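# Restore crashed labware to assigned deck bays, seat lid

## Task

Put every plate and block back into a bay the deck table assigns to its type: the 96-well culture plate with its lid in bay 11, the sealed 384-well plate in bay 13, the sealed 96-well plates in bays 21, 22 and 33, and the sealed deep-well block in bay 23; all other bays stay empty. The lid must sit fully down on the culture plate. Each plate or block must lie flat between its bay's corner pieces with its cut corner at the back left. Everything must stay put without the gripper, which must be open and moved away at the end.

## Robot and tools

Robot: one FANUC CRX-5iA arm with a Robotiq 140 two-finger gripper and a single camera, cam_wrist (504x504 pixels), mounted on the wrist. There is only one arm, so every command carries one row of numbers.

Frames. The scene frame has its origin on the table top under the arm's base; +z is up, and +y is to the left when looking along +x. The base may be tilted against the table. The gripper's own axes: fingers point along +z, and they open and close along y. The reported end_effector_position is the point between the pads when closed (link pinch). Closed fingertips extend about 33 mm past it, open ones about 9 mm; while closing, the tips travel roughly 24 mm farther from the arm, so keep that clearance above any surface.

Deck. Bay numbers are row then column (bay 23 = row 2, column 3). Row 1 is nearest the arm, row 4 farthest; column 1 is on the left, column 4 on the right, and column 4 has raised floors. Ware locations are known only from the camera images.

Row format (shared by both motion tools): 9 numbers, each in [-1, 1], in this order: dx, dy, dz, rx, ry, rz, position, force_limit, speed. The first six are an offset, not a pose: a displacement from the gripper's measured pose, expressed in the gripper's own axes. Scale: 1.0 equals 0.6 m for dx..dz and 180 degrees for the rotation; rx, ry, rz form one rotation vector. The last three are absolute finger commands: position +1 = fully open (140 mm), about -0.8 = pads touching, -1 = close until blocked; force_limit -1/0/+1 gives roughly 14/60/107 N on parts up to 40 mm wide; speed -1/0/+1 gives roughly 30/140/250 mm/s of pad gap change.

execute_actions(actions): a list of actions; each action is a list of 0 to 15 rows, one per 1/30 s control step, 15 steps (0.5 s) per action. If fewer rows are given, the last one repeats. Every row in an action is relative to the pose measured when that action began (for a call's first action, the last reported pose), not to the row before. An empty list just returns state and images. Each step the commanded pose is clipped to within 70 mm and 16 degrees of the measured pose; after the action the arm keeps going only up to the last clipped pose, so long moves need several actions.

move(target, speed, stop_force, blocking): drives the gripper along a straight line toward one offset row (offset from the pose in the latest result showing one). speed is in m/s, 0.002 to 0.5, default 0.25; rotation is capped at twice that in rad/s. The path lasts 0.5 to 10 s and is cut off at 10 s. The finger values go out at the start. stop_force (20 to 80 N, optional, not allowed in the first 0.2 s) ends the path when the estimated push against the motion rises that much for two steps; the gripper then backs off two steps and holds. It is unreliable on moves that rotate, near stretched poses, or at high speed; omit it when lifting off something pressed on. blocking=false returns after 0.5 s and cannot be combined with stop_force; check with wait(0), and send no other motion until its end is shown. The path ignores obstacles, and the arm may lag, stray or overshoot speed near full extension. Result line "move:" gives the ending (done, contact, off_target, moving, held, fault) and limits (paced = pose clipped; held = a check blocked some steps, after which it may jump ahead fast), plus distance from target.

wait(seconds): 0 to 10; holds the last command, lets a running move continue, returns early when it ends. stop(): brakes a running move (needs room; fingers keep going). zoom_image(camera, region): camera must be "cam_wrist"; region [x0, y0, x1, y1] in pixels, top-left origin, at most 504x504. read_manual(section): only "licences"; no motion. finished_scene(scene): integer 1 or 2; irreversible, reports success.

Reading results: end_effector_position in metres and end_effector_quat_wxyz in the scene frame (less accurate at long reach); "Hand target" is where the controller is heading; "pose unreachable" means the clearance check (which counts the base mount as arm) altered or blocked the command. object_status: 0 moving, 1 blocked while opening, 2 blocked while closing (a real grip), 3 reached the command or pads met. position_measured is in counts, 3 open to 230 pads meeting, not linear. Stopped fingers stay until a new position value (differing by at least 0.01); to squeeze harder, raise force_limit and switch between -1 and -0.98. Flange force is the controller's outside-force estimate, including held weight, noisy during acceleration; "no reading" near singular poses. MOTOR HOT warns before an OVER-TEMPERATURE FAULT brake.

Joint ranges (rad), base outward: -3.491..3.491, -3.140..3.140, -1.187..4.328, -3.316..3.316, -3.140..3.140, -3.927..3.927. Load limits: 147 N m for the first three joints, 36.8 N m for the wrist three, held weight included.

Avoid: any 150 N outside force or joint overload causes a 10 s stop and drops the rest of the call; the arm is stiff, so aiming even slightly past a firm contact can fault, and faster contact hits harder. Do not knock anything off the table, drop, slam or shove parts. Parts held or loose may be briefly tugged or pushed. Finish with parts resting on their own, fingers open and the gripper clear.

Each tool is called after ">>>" by a JSON object that holds its "op" and its "data", one argument or row to a line.

## Session

>>> {"op": "execute_actions", "data": {
  "actions": []
}}

Scene clock: 0.00 s.
end_effector_position=(+0.5254, -0.1376, +0.5909) position_measured=3 object_status=3 end_effector_quat_wxyz=(-0.096, +0.987, -0.092, -0.086)
Joint positions: [ 0.265  0.131  0.219 -0.002 -1.657  1.308]
Joint velocities: [-0.     0.     0.     0.     0.001 -0.001]
Flange force (N, the push that the arm receives, along the gripper's own x y z axes): no reading
Hand target: +0.525, -0.138, +0.591; -0.096, +0.987, -0.092, -0.086

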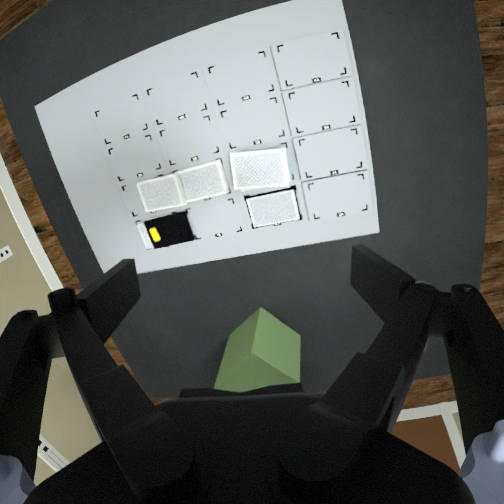

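>>> {"op": "zoom_image", "data": {
  "camera": "cam_wrist",
  "region": [80,100,380,280]
}}

>>> {"op": "move", "data": {
  "target": [0,0,0.3,-0.0614,0.055,-0.0588,1,0,0]
}}

Region (80, 100, 380, 280) of cam_wrist's 504x504 image, scaled by 1.680, with more detail than that image has; it fills the top 302 rows of this view, and the rest is white.

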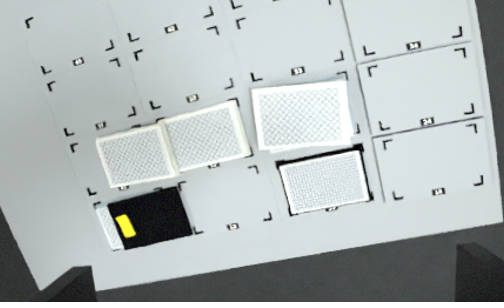

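Scene clock: 6.07 s.
end_effector_position=(+0.4977, -0.1011, +0.4168) position_measured=3 object_status=3 end_effector_quat_wxyz=(-0.000, +1.000, -0.000, -0.000)
Joint positions: [ 0.433  0.041 -0.415  0.277 -1.03   1.192]
Joint velocities: [ 0.003 -0.001 -0.007  0.009  0.008 -0.01 ]
Flange force (N, the push that the arm receives, along the gripper's own x y z axes): [6.7 0.8 -2.0]
Hand target: +0.498, -0.101, +0.417; -0.000, +1.000, -0.000, -0.000
Off the commanded pose: 0.001 m, 0 deg.
move: done

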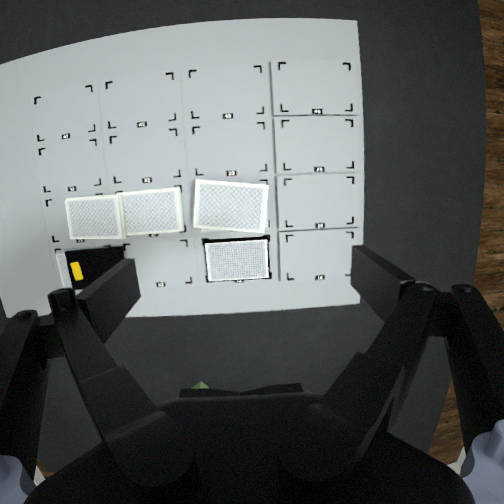

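>>> {"op": "move", "data": {
  "target": [-0.05,-0.04,0.3,0,0,0.5,1,0,0],
  "speed": 0.4
}}

Scene clock: 12.63 s.
end_effector_position=(+0.4677, -0.0776, +0.2369) position_measured=3 object_status=3 end_effector_quat_wxyz=(+0.000, +0.707, -0.708, -0.001)
Joint positions: [ 0.381  0.318 -0.648  0.462 -0.539 -0.585]
Joint velocities: [ 0.003 -0.003 -0.011  0.026  0.007 -0.029]
Flange force (N, the push that the arm receives, along the gripper's own x y z axes): [-1.1 -2.8 -6.5]
Hand target: +0.468, -0.078, +0.237; +0.000, +0.707, -0.708, -0.000
Off the commanded pose: 0.001 m, 0 deg.
move: done

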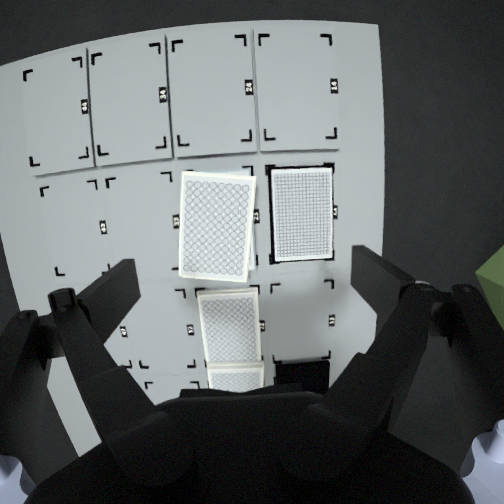

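>>> {"op": "move", "data": {
  "target": [-0.03,-0.045,0.17,0,0,0.047,1,0,0]
}}

Scene clock: 17.63 s.
end_effector_position=(+0.4945, -0.0597, +0.1349) position_measured=3 object_status=3 end_effector_quat_wxyz=(-0.001, -0.653, +0.758, +0.002)
Joint positions: [ 0.312  0.598 -0.599  0.743 -0.33  -0.974]
Joint velocities: [-0.017  0.    -0.038  0.13   0.028 -0.117]
Flange force (N, the push that the arm receives, along the gripper's own x y z axes): no reading
Hand target: +0.495, -0.060, +0.135; -0.000, -0.653, +0.758, +0.001
Off the commanded pose: 0.000 m, 0 deg.
move: done

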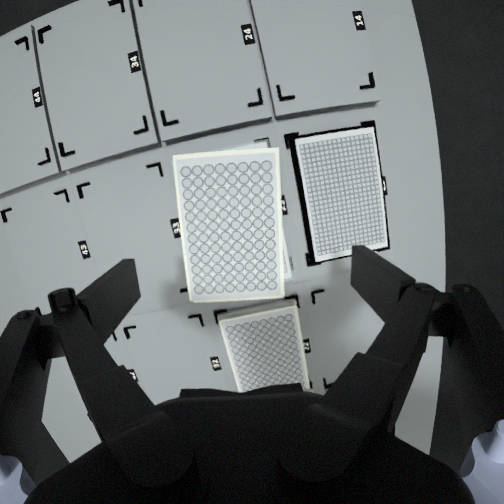

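>>> {"op": "move", "data": {
  "target": [0,-0.008,0.05,0,0,0,0.55,-0.5,0],
  "speed": 0.1
}}

Scene clock: 23.23 s.
end_effector_position=(+0.4993, -0.0604, +0.1051) position_measured=59 object_status=3 end_effector_quat_wxyz=(-0.001, -0.653, +0.758, +0.002)
Joint positions: [ 0.264  0.67  -0.591  0.902 -0.275 -1.093]
Joint velocities: [-0.013 -0.    -0.015  0.067  0.012 -0.055]
Flange force (N, the push that the arm receives, along the gripper's own x y z axes): no reading
Hand target: +0.499, -0.060, +0.105; -0.001, -0.653, +0.758, +0.002
Off the commanded pose: 0.000 m, 0 deg.
move: done

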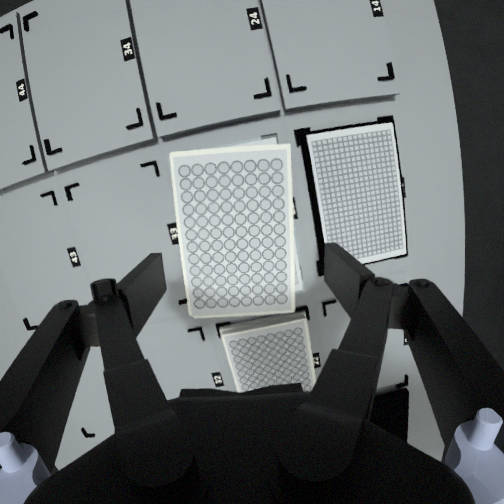

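>>> {"op": "move", "data": {
  "target": [0.027,-0.005,0.033,0,0,0,0.55,-0.5,0],
  "speed": 0.06
}}

>>> {"op": "move", "data": {
  "target": [0,0,0,0,0,0,0.2,-0.7,-0.7]
}}

Scene clock: 30.37 s.
end_effector_position=(+0.5000, -0.0768, +0.0854) position_measured=59 object_status=3 end_effector_quat_wxyz=(-0.001, -0.653, +0.758, +0.003)
Joint positions: [ 0.194  0.709 -0.586  1.031 -0.238 -1.157]
Joint velocities: [-0.019 -0.    -0.017  0.087  0.013 -0.067]
Flange force (N, the push that the arm receives, along the gripper's own x y z axes): no reading
Hand target: +0.500, -0.077, +0.085; -0.001, -0.653, +0.758, +0.002
Off the commanded pose: 0.000 m, 0 deg.
move: done

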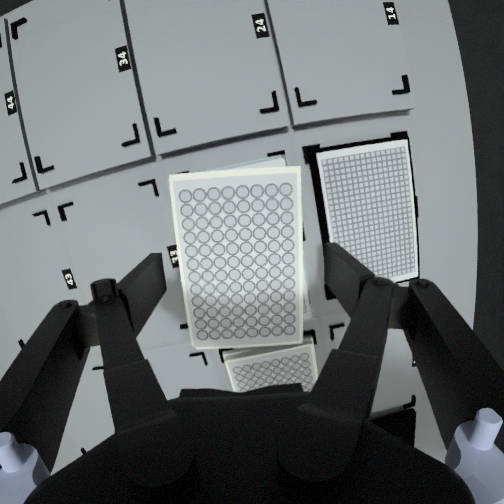

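Scene clock: 31.03 s.
end_effector_position=(+0.5000, -0.0768, +0.0854) position_measured=104 object_status=0 end_effector_quat_wxyz=(-0.001, -0.653, +0.758, +0.003)
Joint positions: [ 0.194  0.709 -0.586  1.031 -0.238 -1.157]
Joint velocities: [ 0.    -0.     0.    -0.001  0.    -0.   ]
Flange force (N, the push that the arm receives, along the gripper's own x y z axes): no reading
Hand target: +0.500, -0.077, +0.085; -0.001, -0.653, +0.758, +0.003
Off the commanded pose: 0.000 m, 0 deg.
move: done

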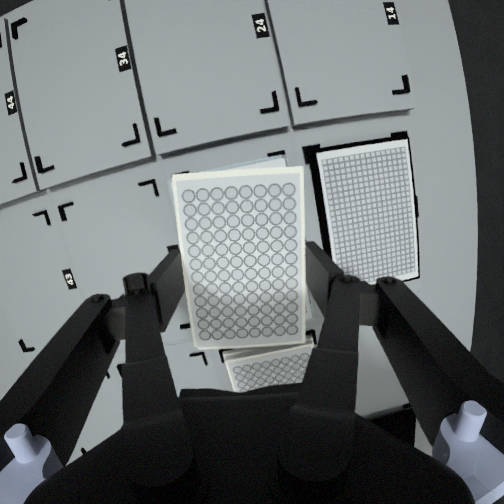

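Plate was touched; see the depth.

>>> {"op": "move", "data": {
  "target": [0,0,0,0,0,0,-1,-0.5,-1]
}}

>>> {"op": "zoom_image", "data": {
  "camera": "cam_wrist",
  "region": [140,140,360,360]
}}

Scene clock: 33.40 s.
end_effector_position=(+0.5000, -0.0768, +0.0854) position_measured=108 object_status=2 end_effector_quat_wxyz=(-0.001, -0.653, +0.758, +0.003)
Joint positions: [ 0.194  0.709 -0.586  1.031 -0.238 -1.157]
Joint velocities: [-0.    -0.     0.001  0.    -0.001 -0.002]
Flange force (N, the push that the arm receives, along the gripper's own x y z axes): no reading
Hand target: +0.500, -0.077, +0.085; -0.001, -0.653, +0.758, +0.003
Off the commanded pose: 0.000 m, 0 deg.
move: done

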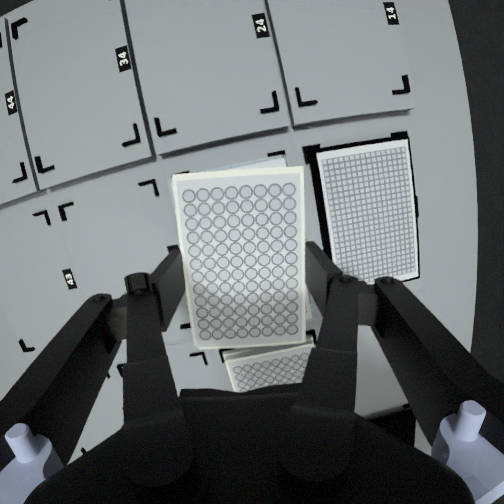

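Region (140, 140, 360, 360) of cam_wrist's 504x504 image, scaled by 2.291, with more detail than that image has.

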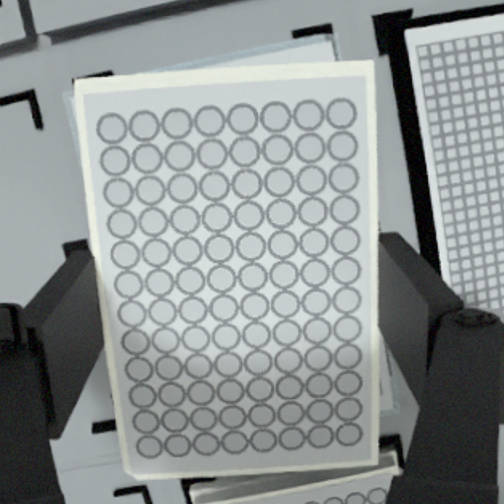

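>>> {"op": "move", "data": {
  "target": [0,0,-0.03,0,0,-0.044,-1,-0.5,-1],
  "speed": 0.08
}}

>>> {"op": "move", "data": {
  "target": [0.01,-0.175,0,0,0,0,-1,-0.5,-1],
  "speed": 0.12
}}

Scene clock: 37.63 s.
end_effector_position=(+0.5001, -0.0767, +0.1034) position_measured=108 object_status=2 end_effector_quat_wxyz=(+0.000, +0.703, -0.711, -0.001)
Joint positions: [ 0.23   0.668 -0.587  0.905 -0.269 -0.925]
Joint velocities: [ 0.032  0.006  0.045 -0.175 -0.033  0.154]
Flange force (N, the push that the arm receives, along the gripper's own x y z axes): no reading
Hand target: +0.500, -0.077, +0.103; +0.001, +0.703, -0.711, -0.002
Off the commanded pose: 0.000 m, 0 deg.
move: done

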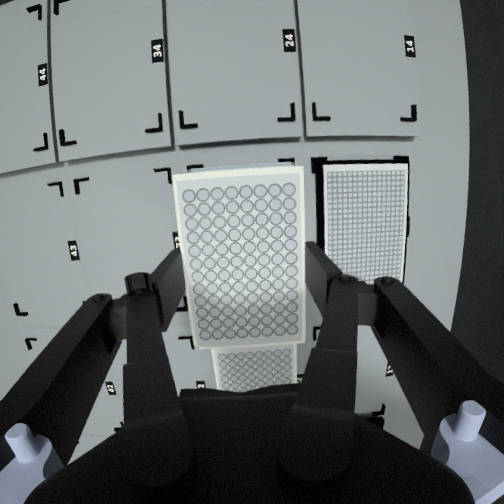

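Scene clock: 39.00 s.
end_effector_position=(+0.6049, -0.0833, +0.1032) position_measured=108 object_status=2 end_effector_quat_wxyz=(-0.000, +0.703, -0.711, -0.001)
Joint positions: [ 0.276  0.8   -0.176  0.463 -0.503 -0.496]
Joint velocities: [-0.002  0.004  0.015 -0.02  -0.014  0.023]
Flange force (N, the push that the arm receives, along the gripper's own x y z axes): [0.6 -1.7 -5.3]
Hand target: +0.605, -0.083, +0.103; +0.000, +0.703, -0.711, -0.001
Off the commanded pose: 0.001 m, 0 deg.
move: done

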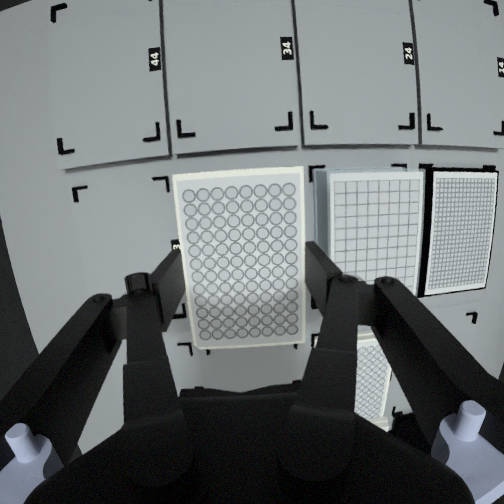

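>>> {"op": "move", "data": {
  "target": [0,-0.004,0.075,0,0,0,-1,-0.5,-1],
  "speed": 0.06
}}

>>> {"op": "zoom_image", "data": {
  "camera": "cam_wrist",
  "region": [110,120,380,390]
}}

Scene clock: 42.93 s.
end_effector_position=(+0.6073, -0.0834, +0.0584) position_measured=108 object_status=2 end_effector_quat_wxyz=(-0.000, +0.703, -0.711, -0.001)
Joint positions: [ 0.253  0.895 -0.142  0.517 -0.444 -0.536]
Joint velocities: [-0.001  0.003  0.001  0.003  0.002 -0.003]
Flange force (N, the push that the arm receives, along the gripper's own x y z axes): [-0.7 -2.8 0.0]
Hand target: +0.607, -0.083, +0.058; -0.000, +0.703, -0.711, -0.001
Off the commanded pose: 0.000 m, 0 deg.
move: done

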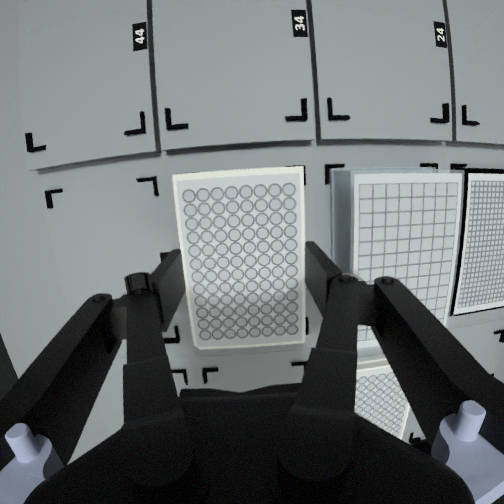

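Region (110, 120, 380, 390) of cam_wrist's 504x504 image, scaled by 1.867, with more detail than that image has.

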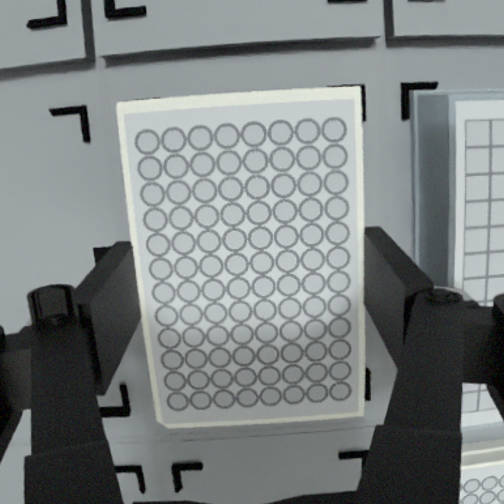

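>>> {"op": "move", "data": {
  "target": [-0.0055,0.0035,0.012,0,0,-0.002,-1,-0.5,-1],
  "speed": 0.03
}}

>>> {"op": "zoom_image", "data": {
  "camera": "cam_wrist",
  "region": [130,140,360,370]
}}

Scene clock: 48.77 s.
end_effector_position=(+0.6053, -0.0801, +0.0513) position_measured=108 object_status=2 end_effector_quat_wxyz=(-0.000, +0.705, -0.709, -0.001)
Joint positions: [ 0.254  0.908 -0.146  0.536 -0.429 -0.551]
Joint velocities: [ 0.     0.002 -0.002  0.006  0.004 -0.006]
Flange force (N, the push that the arm receives, along the gripper's own x y z axes): [-1.4 -9.4 -0.1]
Hand target: +0.605, -0.080, +0.051; -0.000, +0.705, -0.709, -0.001
Off the commanded pose: 0.000 m, 0 deg.
move: done

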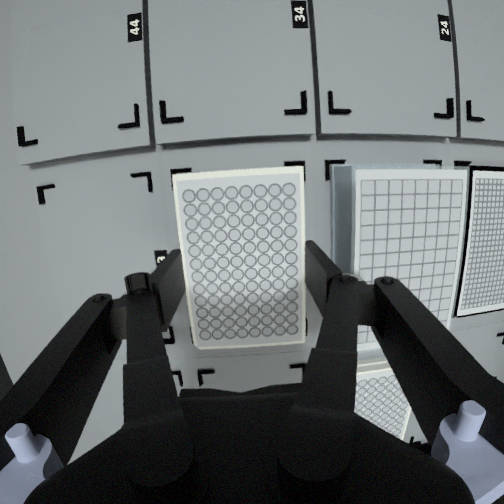

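Region (130, 140, 360, 370) of cam_wrist's 504x504 image, scaled by 2.191, with more detail than that image has.

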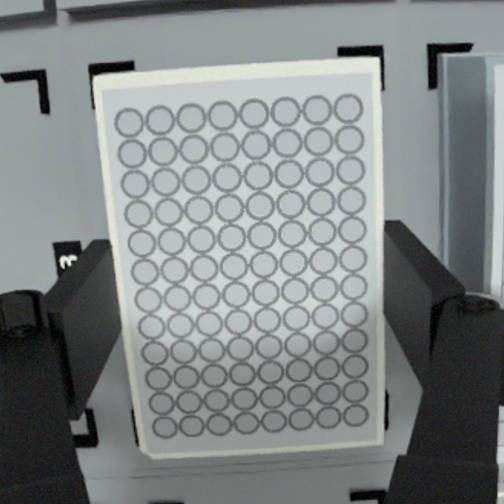

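Well aligned.

>>> {"op": "move", "data": {
  "target": [-0.0005,0,0.02,0,0,-0.001,-1,-0.5,-1],
  "speed": 0.006,
  "stop_force": 20
}}

>>> {"op": "zoom_image", "data": {
  "camera": "cam_wrist",
  "region": [130,140,360,370]
}}

Scene clock: 53.07 s.
end_effector_position=(+0.6054, -0.0800, +0.0443) position_measured=108 object_status=2 end_effector_quat_wxyz=(-0.000, +0.706, -0.708, -0.001)
Joint positions: [ 0.251  0.923 -0.141  0.547 -0.419 -0.558]
Joint velocities: [ 0.    -0.003 -0.003 -0.002 -0.002  0.002]
Flange force (N, the push that the arm receives, along the gripper's own x y z axes): [6.6 1.2 -36.6]
Hand target: +0.605, -0.080, +0.045; +0.000, +0.706, -0.708, -0.001
Off the commanded pose: 0.005 m, 0 deg.
move: contact

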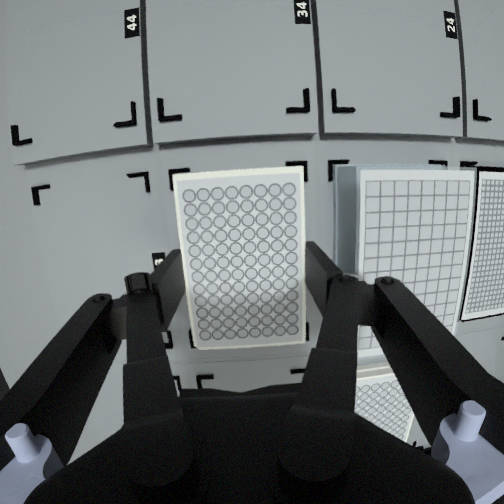

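Region (130, 140, 360, 370) of cam_wrist's 504x504 image, scaled by 2.191, with more detail than that image has.

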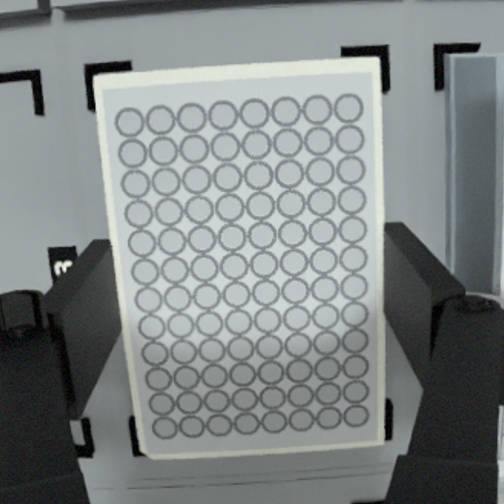

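>>> {"op": "move", "data": {
  "target": [0,0,-0.001,0,0,0,0.4,-0.5,-0.5]
}}

>>> {"op": "move", "data": {
  "target": [-0.1,0,-0.07,0,0,0,0.4,-0.5,-0.5],
  "speed": 0.1
}}

>>> {"op": "zoom_image", "data": {
  "camera": "cam_wrist",
  "region": [140,60,360,280]
}}

Scene clock: 56.50 s.
end_effector_position=(+0.6054, -0.0800, +0.0449) position_measured=78 object_status=3 end_effector_quat_wxyz=(-0.000, +0.706, -0.708, -0.001)
Joint positions: [ 0.251  0.921 -0.142  0.546 -0.42  -0.557]
Joint velocities: [ 0.    -0.     0.    -0.001 -0.001  0.001]
Flange force (N, the push that the arm receives, along the gripper's own x y z axes): [-0.4 -6.6 -2.9]
Hand target: +0.605, -0.080, +0.045; -0.000, +0.706, -0.708, -0.001
Off the commanded pose: 0.000 m, 0 deg.
move: done

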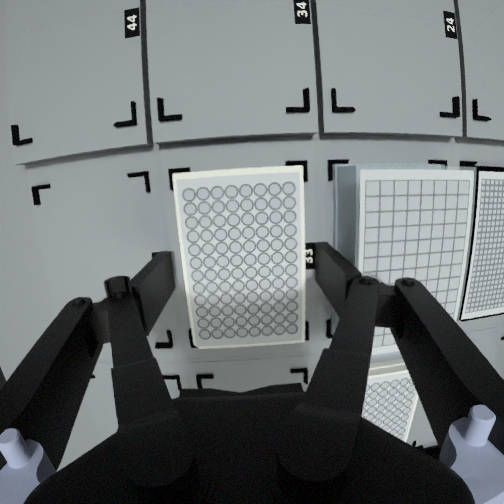

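Scene clock: 57.63 s.
end_effector_position=(+0.6054, -0.0201, +0.0868) position_measured=78 object_status=3 end_effector_quat_wxyz=(-0.000, +0.706, -0.708, -0.001)
Joint positions: [ 0.369  0.853 -0.18   0.517 -0.476 -0.638]
Joint velocities: [ 0.002 -0.001 -0.001  0.001 -0.    -0.001]
Flange force (N, the push that the arm receives, along the gripper's own x y z axes): [-0.5 -3.8 -2.9]
Hand target: +0.605, -0.020, +0.087; -0.000, +0.706, -0.708, -0.001
Off the commanded pose: 0.000 m, 0 deg.
move: done

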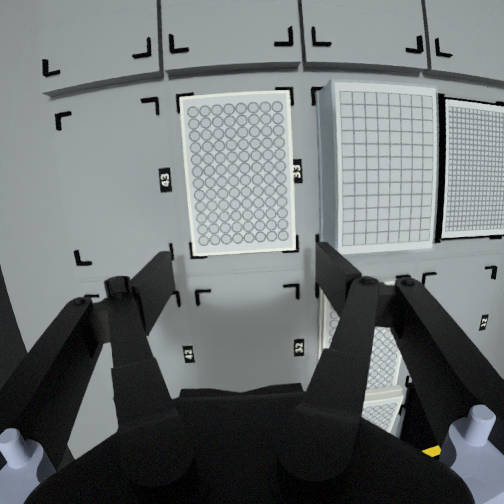

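Region (140, 60, 360, 280) of cam_wrist's 504x504 image, scaled by 2.291, with more detail than that image has.

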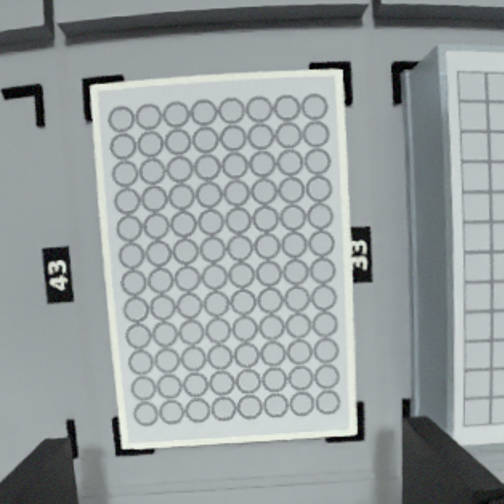

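>>> {"op": "move", "data": {
  "target": [-0.34,0.178,-0.03,0,0,0,0.4,-0.5,-0.5],
  "speed": 0.2
}}

>>> {"op": "zoom_image", "data": {
  "camera": "cam_wrist",
  "region": [120,20,480,380]
}}

Scene clock: 62.20 s.
end_effector_position=(+0.4989, +0.1839, +0.1050) position_measured=78 object_status=3 end_effector_quat_wxyz=(+0.000, +0.706, -0.708, -0.002)
Joint positions: [ 0.751  0.835 -0.422  0.732 -0.386 -1.258]
Joint velocities: [-0.    -0.004 -0.013  0.037  0.008 -0.036]
Flange force (N, the push that the arm receives, along the gripper's own x y z axes): no reading
Hand target: +0.499, +0.184, +0.105; +0.000, +0.706, -0.708, -0.001
Off the commanded pose: 0.001 m, 0 deg.
move: done

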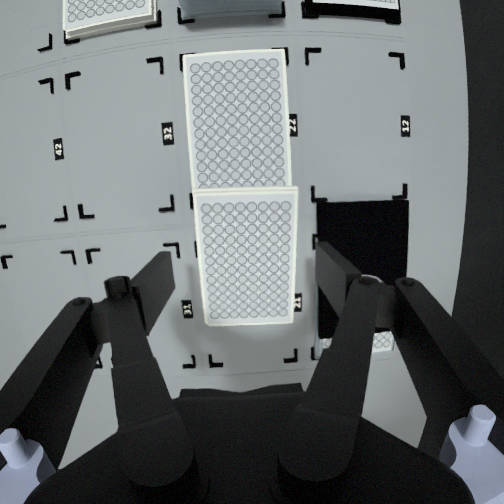

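Region (120, 20, 480, 380) of cam_wrist's 504x504 image, scaled by 1.400, with more detail than that image has.

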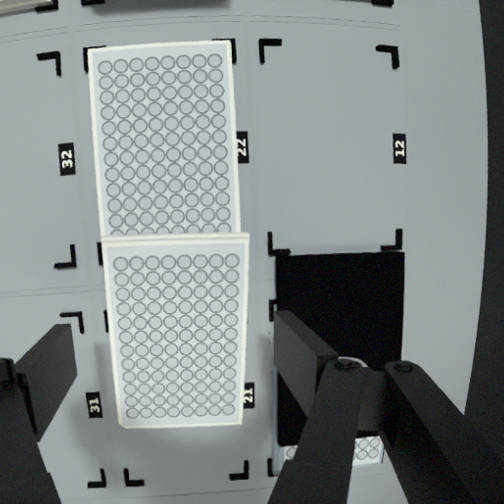

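>>> {"op": "move", "data": {
  "target": [-0.033,0.003,0.055,0,0.039,0.011,0.4,-0.5,-0.5],
  "speed": 0.1
}}

Scene clock: 65.87 s.
end_effector_position=(+0.4971, +0.2037, +0.0721) position_measured=78 object_status=3 end_effector_quat_wxyz=(+0.044, +0.693, -0.719, +0.042)
Joint positions: [ 0.818  0.969 -0.318  0.806 -0.498 -1.432]
Joint velocities: [ 0.002  0.003  0.004 -0.001 -0.004 -0.003]
Flange force (N, the push that the arm receives, along the gripper's own x y z axes): [-3.9 -0.7 -8.2]
Hand target: +0.497, +0.204, +0.072; +0.044, +0.692, -0.719, +0.042
Off the commanded pose: 0.000 m, 0 deg.
move: done

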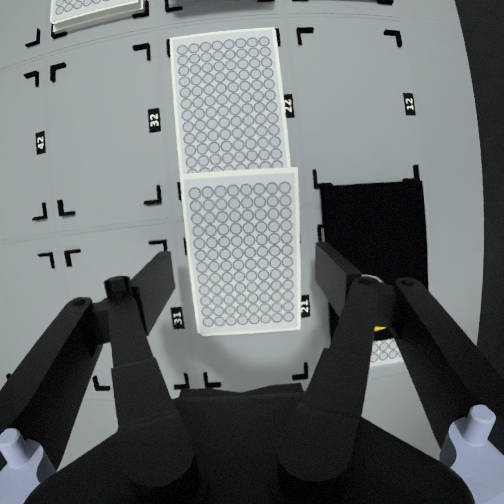

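>>> {"op": "move", "data": {
  "target": [0,0.001,0.037,0,0,0,0.35,-0.5,0],
  "speed": 0.04
}}

>>> {"op": "move", "data": {
  "target": [0,0,0,0,0,0,-1,-0.5,-0.8]
}}

Scene clock: 68.87 s.
end_effector_position=(+0.4966, +0.2011, +0.0503) position_measured=85 object_status=3 end_effector_quat_wxyz=(+0.044, +0.692, -0.719, +0.042)
Joint positions: [ 0.792  1.011 -0.315  0.878 -0.467 -1.485]
Joint velocities: [-0.002  0.002 -0.003  0.008  0.002 -0.006]
Flange force (N, the push that the arm receives, along the gripper's own x y z axes): [-4.9 -2.2 -5.1]
Hand target: +0.496, +0.201, +0.050; +0.044, +0.692, -0.719, +0.042
Off the commanded pose: 0.000 m, 0 deg.
move: done

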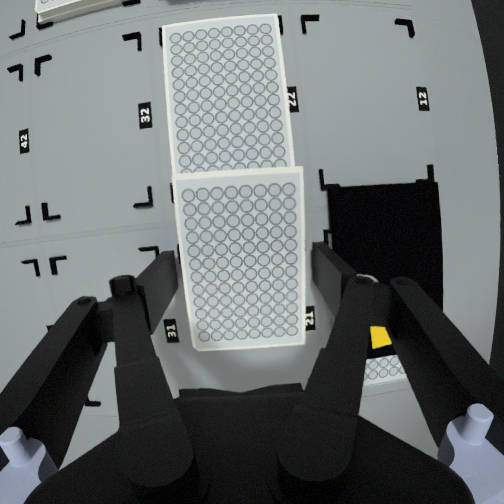

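Scene clock: 69.37 s.
end_effector_position=(+0.4965, +0.2011, +0.0502) position_measured=107 object_status=2 end_effector_quat_wxyz=(+0.044, +0.692, -0.719, +0.042)
Joint positions: [ 0.792  1.011 -0.315  0.878 -0.467 -1.485]
Joint velocities: [ 0.     0.    -0.001  0.     0.    -0.001]
Flange force (N, the push that the arm receives, along the gripper's own x y z axes): [-5.5 -0.6 -31.4]
Hand target: +0.497, +0.201, +0.050; +0.044, +0.692, -0.719, +0.042
Off the commanded pose: 0.000 m, 0 deg.
move: done

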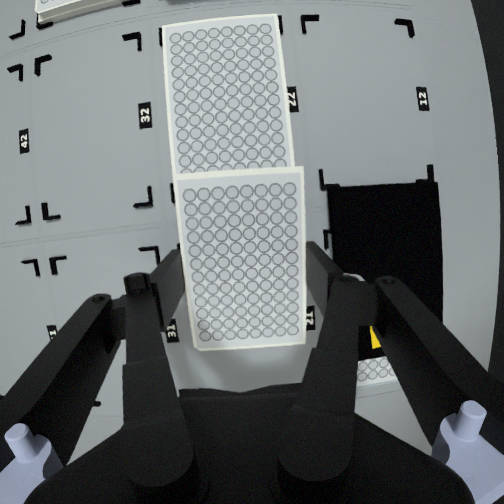

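>>> {"op": "move", "data": {
  "target": [0,0,-0.025,0,-0.039,-0.011,-1,-0.5,-0.8],
  "speed": 0.06
}}

>>> {"op": "move", "data": {
  "target": [-0.068,-0.003,0.018,0,0,0,-1,-0.5,-0.8],
  "speed": 0.06
}}

>>> {"op": "zoom_image", "data": {
  "camera": "cam_wrist",
  "region": [130,140,360,370]
}}

Scene clock: 73.70 s.
end_effector_position=(+0.4967, +0.2028, +0.0650) position_measured=108 object_status=2 end_effector_quat_wxyz=(+0.000, +0.706, -0.708, -0.001)
Joint positions: [ 0.738  0.934 -0.396  0.879 -0.333 -1.401]
Joint velocities: [-0.001 -0.003  0.001 -0.013  0.004  0.017]
Flange force (N, the push that the arm receives, along the gripper's own x y z axes): no reading
Hand target: +0.497, +0.203, +0.065; +0.000, +0.706, -0.708, -0.002
Off the commanded pose: 0.000 m, 0 deg.
move: done

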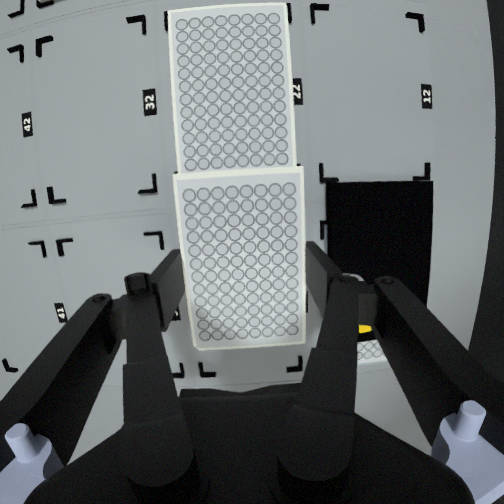

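Scene clock: 74.73 s.
end_effector_position=(+0.4985, +0.2436, +0.0543) position_measured=108 object_status=2 end_effector_quat_wxyz=(+0.000, +0.706, -0.708, -0.001)
Joint positions: [ 0.808  0.999 -0.304  0.79  -0.364 -1.378]
Joint velocities: [ 0.004  0.004  0.012 -0.021 -0.005  0.018]
Flange force (N, the push that the arm receives, along the gripper's own x y z axes): no reading
Hand target: +0.498, +0.244, +0.054; +0.000, +0.706, -0.708, -0.001
Off the commanded pose: 0.000 m, 0 deg.
move: done

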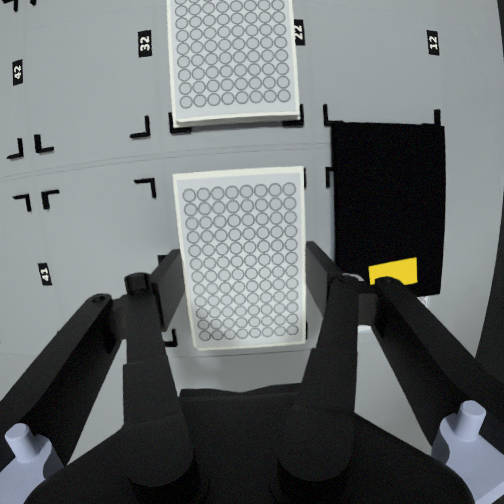

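Region (130, 140, 360, 370) of cam_wrist's 504x504 image, scaled by 2.191, with more detail than that image has.

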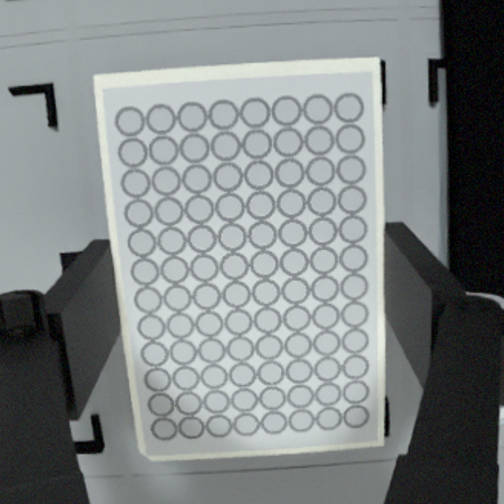

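>>> {"op": "move", "data": {
  "target": [-0.0078,0.0022,0.005,0,0,0,-1,-0.5,-0.8],
  "speed": 0.03
}}

>>> {"op": "zoom_image", "data": {
  "camera": "cam_wrist",
  "region": [130,140,360,370]
}}

Scene clock: 79.73 s.
end_effector_position=(+0.4972, +0.2482, +0.0514) position_measured=108 object_status=2 end_effector_quat_wxyz=(+0.000, +0.706, -0.708, -0.001)
Joint positions: [ 0.814  1.009 -0.298  0.793 -0.363 -1.388]
Joint velocities: [ 0.001  0.002  0.     0.004  0.    -0.004]
Flange force (N, the push that the arm receives, along the gripper's own x y z axes): no reading
Hand target: +0.497, +0.248, +0.051; +0.000, +0.706, -0.708, -0.001
Off the commanded pose: 0.000 m, 0 deg.
move: done

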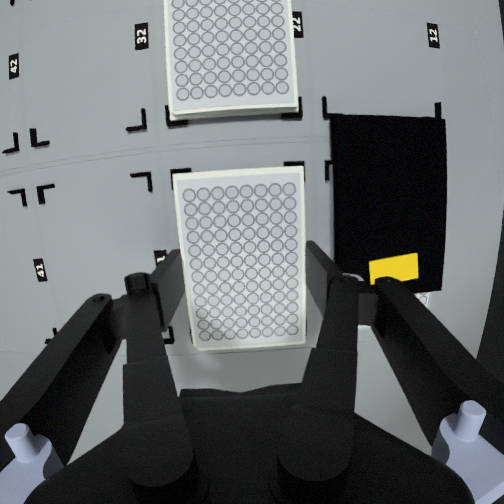

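Region (130, 140, 360, 370) of cam_wrist's 504x504 image, scaled by 2.191, with more detail than that image has.

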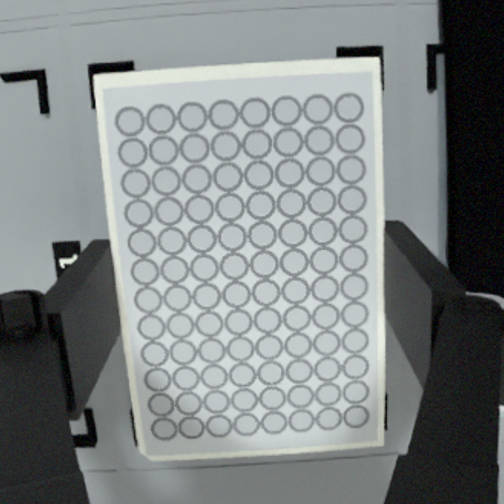

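>>> {"op": "move", "data": {
  "target": [-0.0005,-0.0003,0.0105,0,0,0,-1,-0.5,-0.8],
  "speed": 0.01
}}

>>> {"op": "move", "data": {
  "target": [0,0,0,0,0,0,0.35,-0.5,-0.8]
}}

>>> {"op": "zoom_image", "data": {
  "camera": "cam_wrist",
  "region": [130,140,360,370]
}}

>>> {"op": "move", "data": {
  "target": [0,0,-0.07,0,0,0,0.35,-0.5,-0.8],
  "speed": 0.1
}}

>>> {"op": "move", "data": {
  "target": [0,0.18,0,0,0,0,0.42,-0.5,-0.8],
  "speed": 0.08
}}

Scene clock: 86.00 s.
end_effector_position=(+0.4974, +0.2485, +0.0451) position_measured=108 object_status=2 end_effector_quat_wxyz=(+0.000, +0.706, -0.708, -0.001)
Joint positions: [ 0.808  1.022 -0.294  0.815 -0.355 -1.405]
Joint velocities: [-0.001  0.002 -0.     0.007  0.002 -0.007]
Flange force (N, the push that the arm receives, along the gripper's own x y z axes): no reading
Hand target: +0.497, +0.249, +0.045; +0.000, +0.706, -0.708, -0.001
Off the commanded pose: 0.000 m, 0 deg.
move: done

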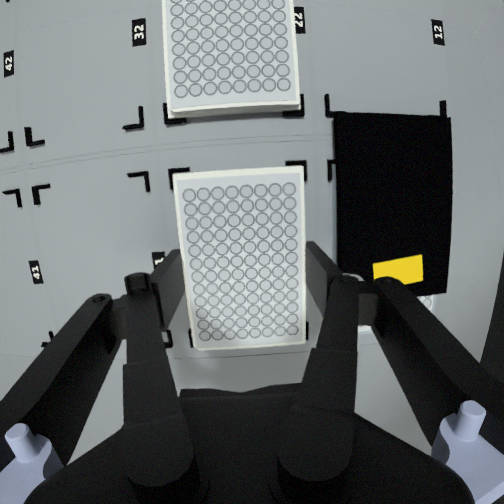

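Scene clock: 86.50 s.
end_effector_position=(+0.4974, +0.2485, +0.0451) position_measured=85 object_status=3 end_effector_quat_wxyz=(+0.000, +0.706, -0.708, -0.001)
Joint positions: [ 0.808  1.022 -0.294  0.815 -0.355 -1.405]
Joint velocities: [ 0.     0.    -0.001  0.    -0.    -0.   ]
Flange force (N, the push that the arm receives, along the gripper's own x y z axes): no reading
Hand target: +0.497, +0.249, +0.045; +0.000, +0.706, -0.708, -0.001
Off the commanded pose: 0.000 m, 0 deg.
move: done

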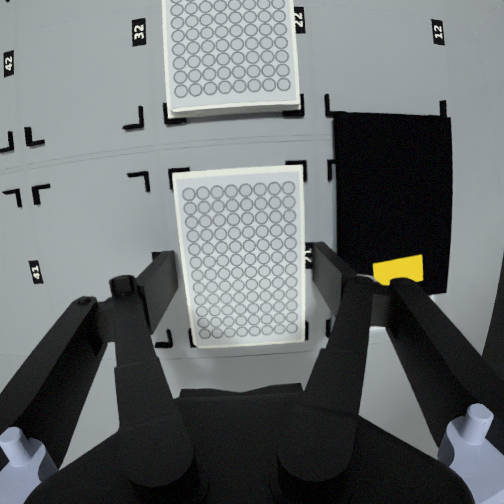

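Region (130, 140, 360, 370) of cam_wrist's 504x504 image, scaled by 2.191, with more detail than that image has.

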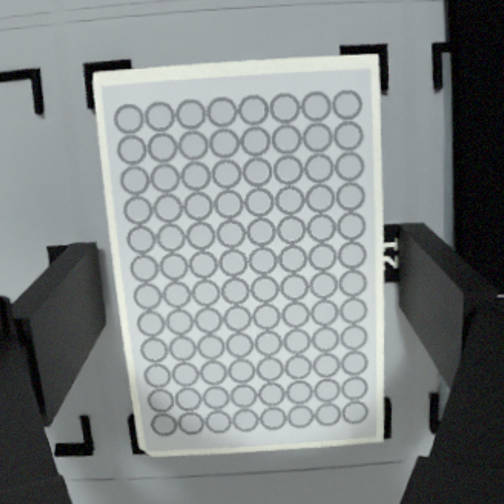

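Scene clock: 87.37 s.
end_effector_position=(+0.4973, +0.2485, +0.0870) position_measured=85 object_status=3 end_effector_quat_wxyz=(+0.000, +0.706, -0.708, -0.001)
Joint positions: [ 0.85   0.936 -0.307  0.674 -0.417 -1.296]
Joint velocities: [ 0.001 -0.001  0.004 -0.012 -0.005  0.011]
Flange force (N, the push that the arm receives, along the gripper's own x y z axes): [-6.1 -7.5 -3.9]
Hand target: +0.497, +0.249, +0.087; +0.000, +0.706, -0.708, -0.001
Off the commanded pose: 0.000 m, 0 deg.
move: done

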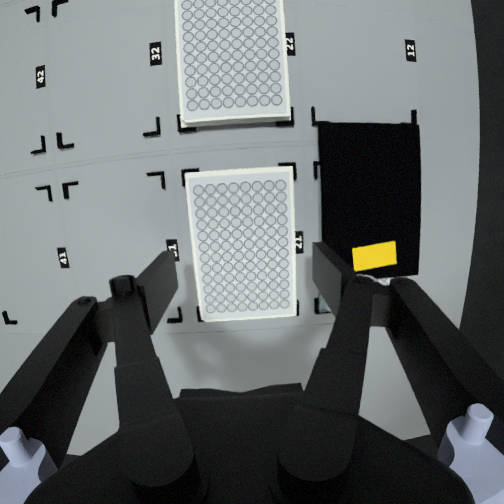

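Scene clock: 89.13 s.
end_effector_position=(+0.3894, +0.2488, +0.0874) position_measured=76 object_status=3 end_effector_quat_wxyz=(+0.005, +0.706, -0.708, -0.004)
Joint positions: [ 0.858  0.863 -0.638  1.242 -0.267 -1.907]
Joint velocities: [-0.091 -0.016 -0.064  0.376  0.02  -0.287]
Flange force (N, the push that the arm receives, along the gripper's own x y z axes): no reading
Hand target: +0.389, +0.249, +0.087; +0.004, +0.706, -0.708, -0.003
Off the commanded pose: 0.000 m, 1 deg.
move: done

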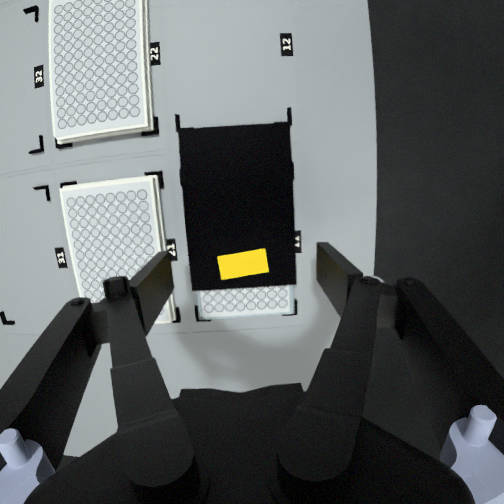

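>>> {"op": "move", "data": {
  "target": [0.05,-0.002,0.02,0.004,-0.03,0,0.42,-0.5,-0.8],
  "speed": 0.05
}}

>>> {"op": "wait", "data": {
  "seconds": 1
}}

Scene clock: 95.40 s.
end_effector_position=(+0.3907, +0.2186, +0.0756) position_measured=76 object_status=3 end_effector_quat_wxyz=(-0.030, +0.705, -0.707, -0.032)
Joint positions: [ 0.5    0.841 -0.708  2.074 -0.181 -2.381]
Joint velocities: [-0.07   0.005 -0.     0.232 -0.005 -0.164]
Flange force (N, the push that the arm receives, along the gripper's own x y z axes): no reading
Hand target: +0.391, +0.219, +0.075; -0.031, +0.705, -0.707, -0.032
Off the commanded pose: 0.000 m, 0 deg.
move: done

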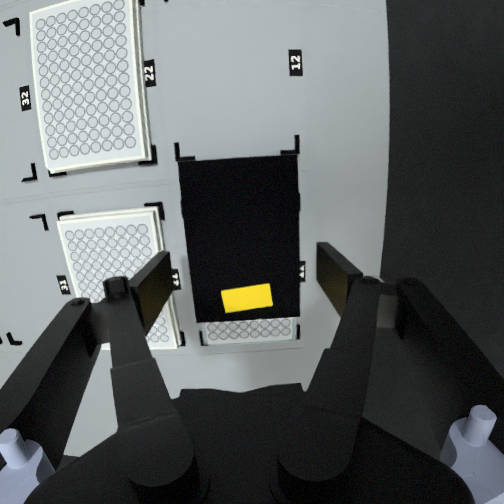

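Scene clock: 96.40 s.
end_effector_position=(+0.3908, +0.2186, +0.0755) position_measured=76 object_status=3 end_effector_quat_wxyz=(-0.031, +0.705, -0.707, -0.032)
Joint positions: [ 0.493  0.842 -0.708  2.096 -0.181 -2.396]
Joint velocities: [ 0.    -0.    -0.     0.     0.001  0.001]
Flange force (N, the push that the arm receives, along the gripper's own x y z axes): no reading
Hand target: +0.391, +0.219, +0.075; -0.031, +0.705, -0.707, -0.032
Off the commanded pose: 0.000 m, 0 deg.
wait: 1.00 s; at rest by 0.17 s

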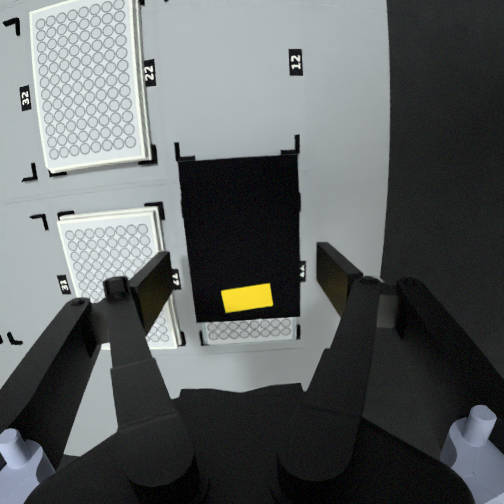

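>>> {"op": "move", "data": {
  "target": [0.013,0,0.043,0,-0.005,0,0.42,-0.5,-0.8],
  "speed": 0.03
}}

>>> {"op": "move", "data": {
  "target": [0,0,0,0,0,0,-1,-0.6,-0.8]
}}

>>> {"op": "move", "data": {
  "target": [-0.02,0,-0.025,0,0.034,0,-1,-0.6,-0.8],
  "speed": 0.04
}}

Scene clock: 100.93 s.
end_effector_position=(+0.3908, +0.2132, +0.0492) position_measured=76 object_status=3 end_effector_quat_wxyz=(-0.037, +0.705, -0.707, -0.038)
Joint positions: [ 0.396  0.911 -0.656  2.335 -0.181 -2.538]
Joint velocities: [-0.013  0.004  0.004  0.041 -0.    -0.025]
Flange force (N, the push that the arm receives, along the gripper's own x y z axes): no reading
Hand target: +0.391, +0.213, +0.049; -0.037, +0.705, -0.707, -0.038
Off the commanded pose: 0.000 m, 0 deg.
move: done

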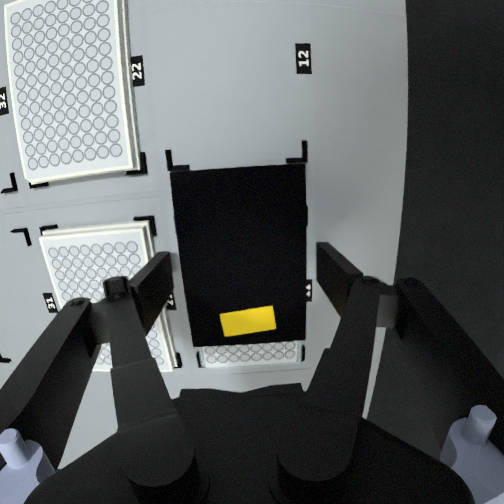

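Scene clock: 101.47 s.
end_effector_position=(+0.3908, +0.2132, +0.0491) position_measured=103 object_status=0 end_effector_quat_wxyz=(-0.037, +0.705, -0.707, -0.038)
Joint positions: [ 0.396  0.911 -0.655  2.335 -0.181 -2.538]
Joint velocities: [ 0.     0.    -0.001 -0.001  0.    -0.   ]
Flange force (N, the push that the arm receives, along the gripper's own x y z axes): no reading
Hand target: +0.391, +0.213, +0.049; -0.037, +0.705, -0.707, -0.038
Off the commanded pose: 0.000 m, 0 deg.
move: done

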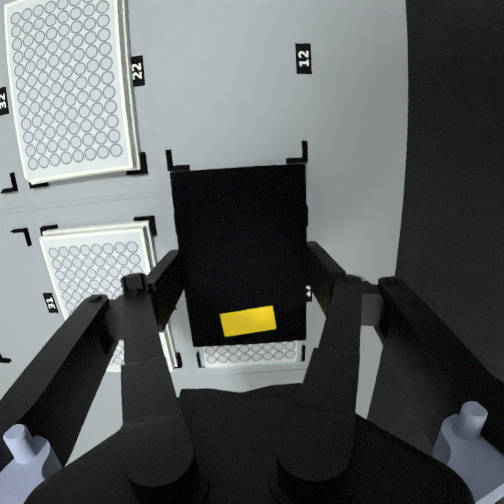

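Scene clock: 103.10 s.
end_effector_position=(+0.3907, +0.2236, +0.0654) position_measured=103 object_status=2 end_effector_quat_wxyz=(-0.001, +0.706, -0.708, +0.000)
Joint positions: [ 0.668  0.887 -0.678  1.723 -0.257 -2.205]
Joint velocities: [ 0.071  0.007  0.018 -0.22  -0.003  0.149]
Flange force (N, the push that the arm receives, along the gripper's own x y z axes): no reading
Hand target: +0.391, +0.224, +0.065; +0.000, +0.706, -0.708, -0.000
Off the commanded pose: 0.000 m, 0 deg.
move: done

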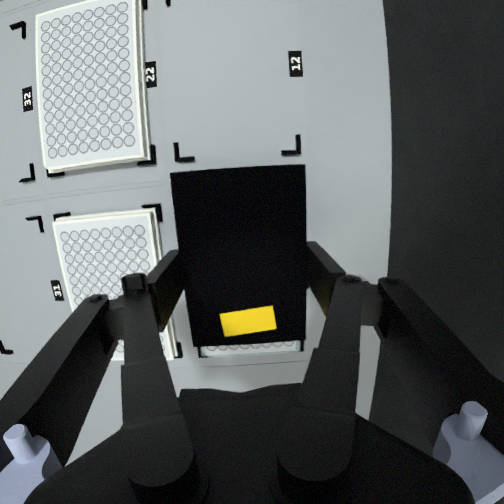

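Target y≈0.2495.

>>> {"op": "move", "data": {
  "target": [-0.043,0,0.008,0,0,0,-1,-0.6,-0.8],
  "speed": 0.03
}}

>>> {"op": "zoom_image", "data": {
  "camera": "cam_wrist",
  "region": [130,90,360,320]
}}

Scene clock: 107.70 s.
end_effector_position=(+0.3907, +0.2494, +0.0607) position_measured=103 object_status=2 end_effector_quat_wxyz=(-0.001, +0.706, -0.708, -0.000)
Joint positions: [ 0.743  0.921 -0.635  1.615 -0.257 -2.171]
Joint velocities: [ 0.008  0.002  0.004 -0.022 -0.     0.014]
Flange force (N, the push that the arm receives, along the gripper's own x y z axes): no reading
Hand target: +0.391, +0.249, +0.061; -0.001, +0.706, -0.708, -0.000
Off the commanded pose: 0.000 m, 0 deg.
move: done

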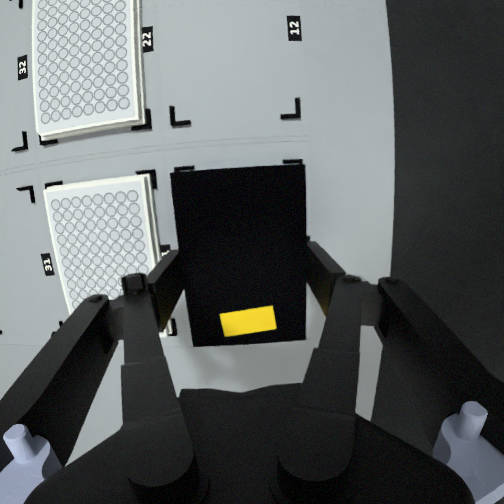

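Region (130, 90, 360, 320) of cam_wrist's 504x504 image, scaled by 2.191, with more detail than that image has.

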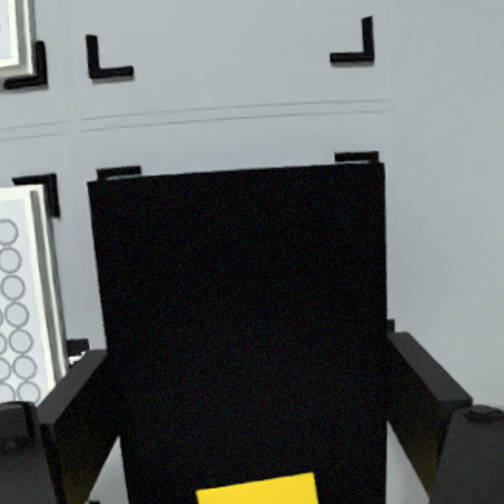

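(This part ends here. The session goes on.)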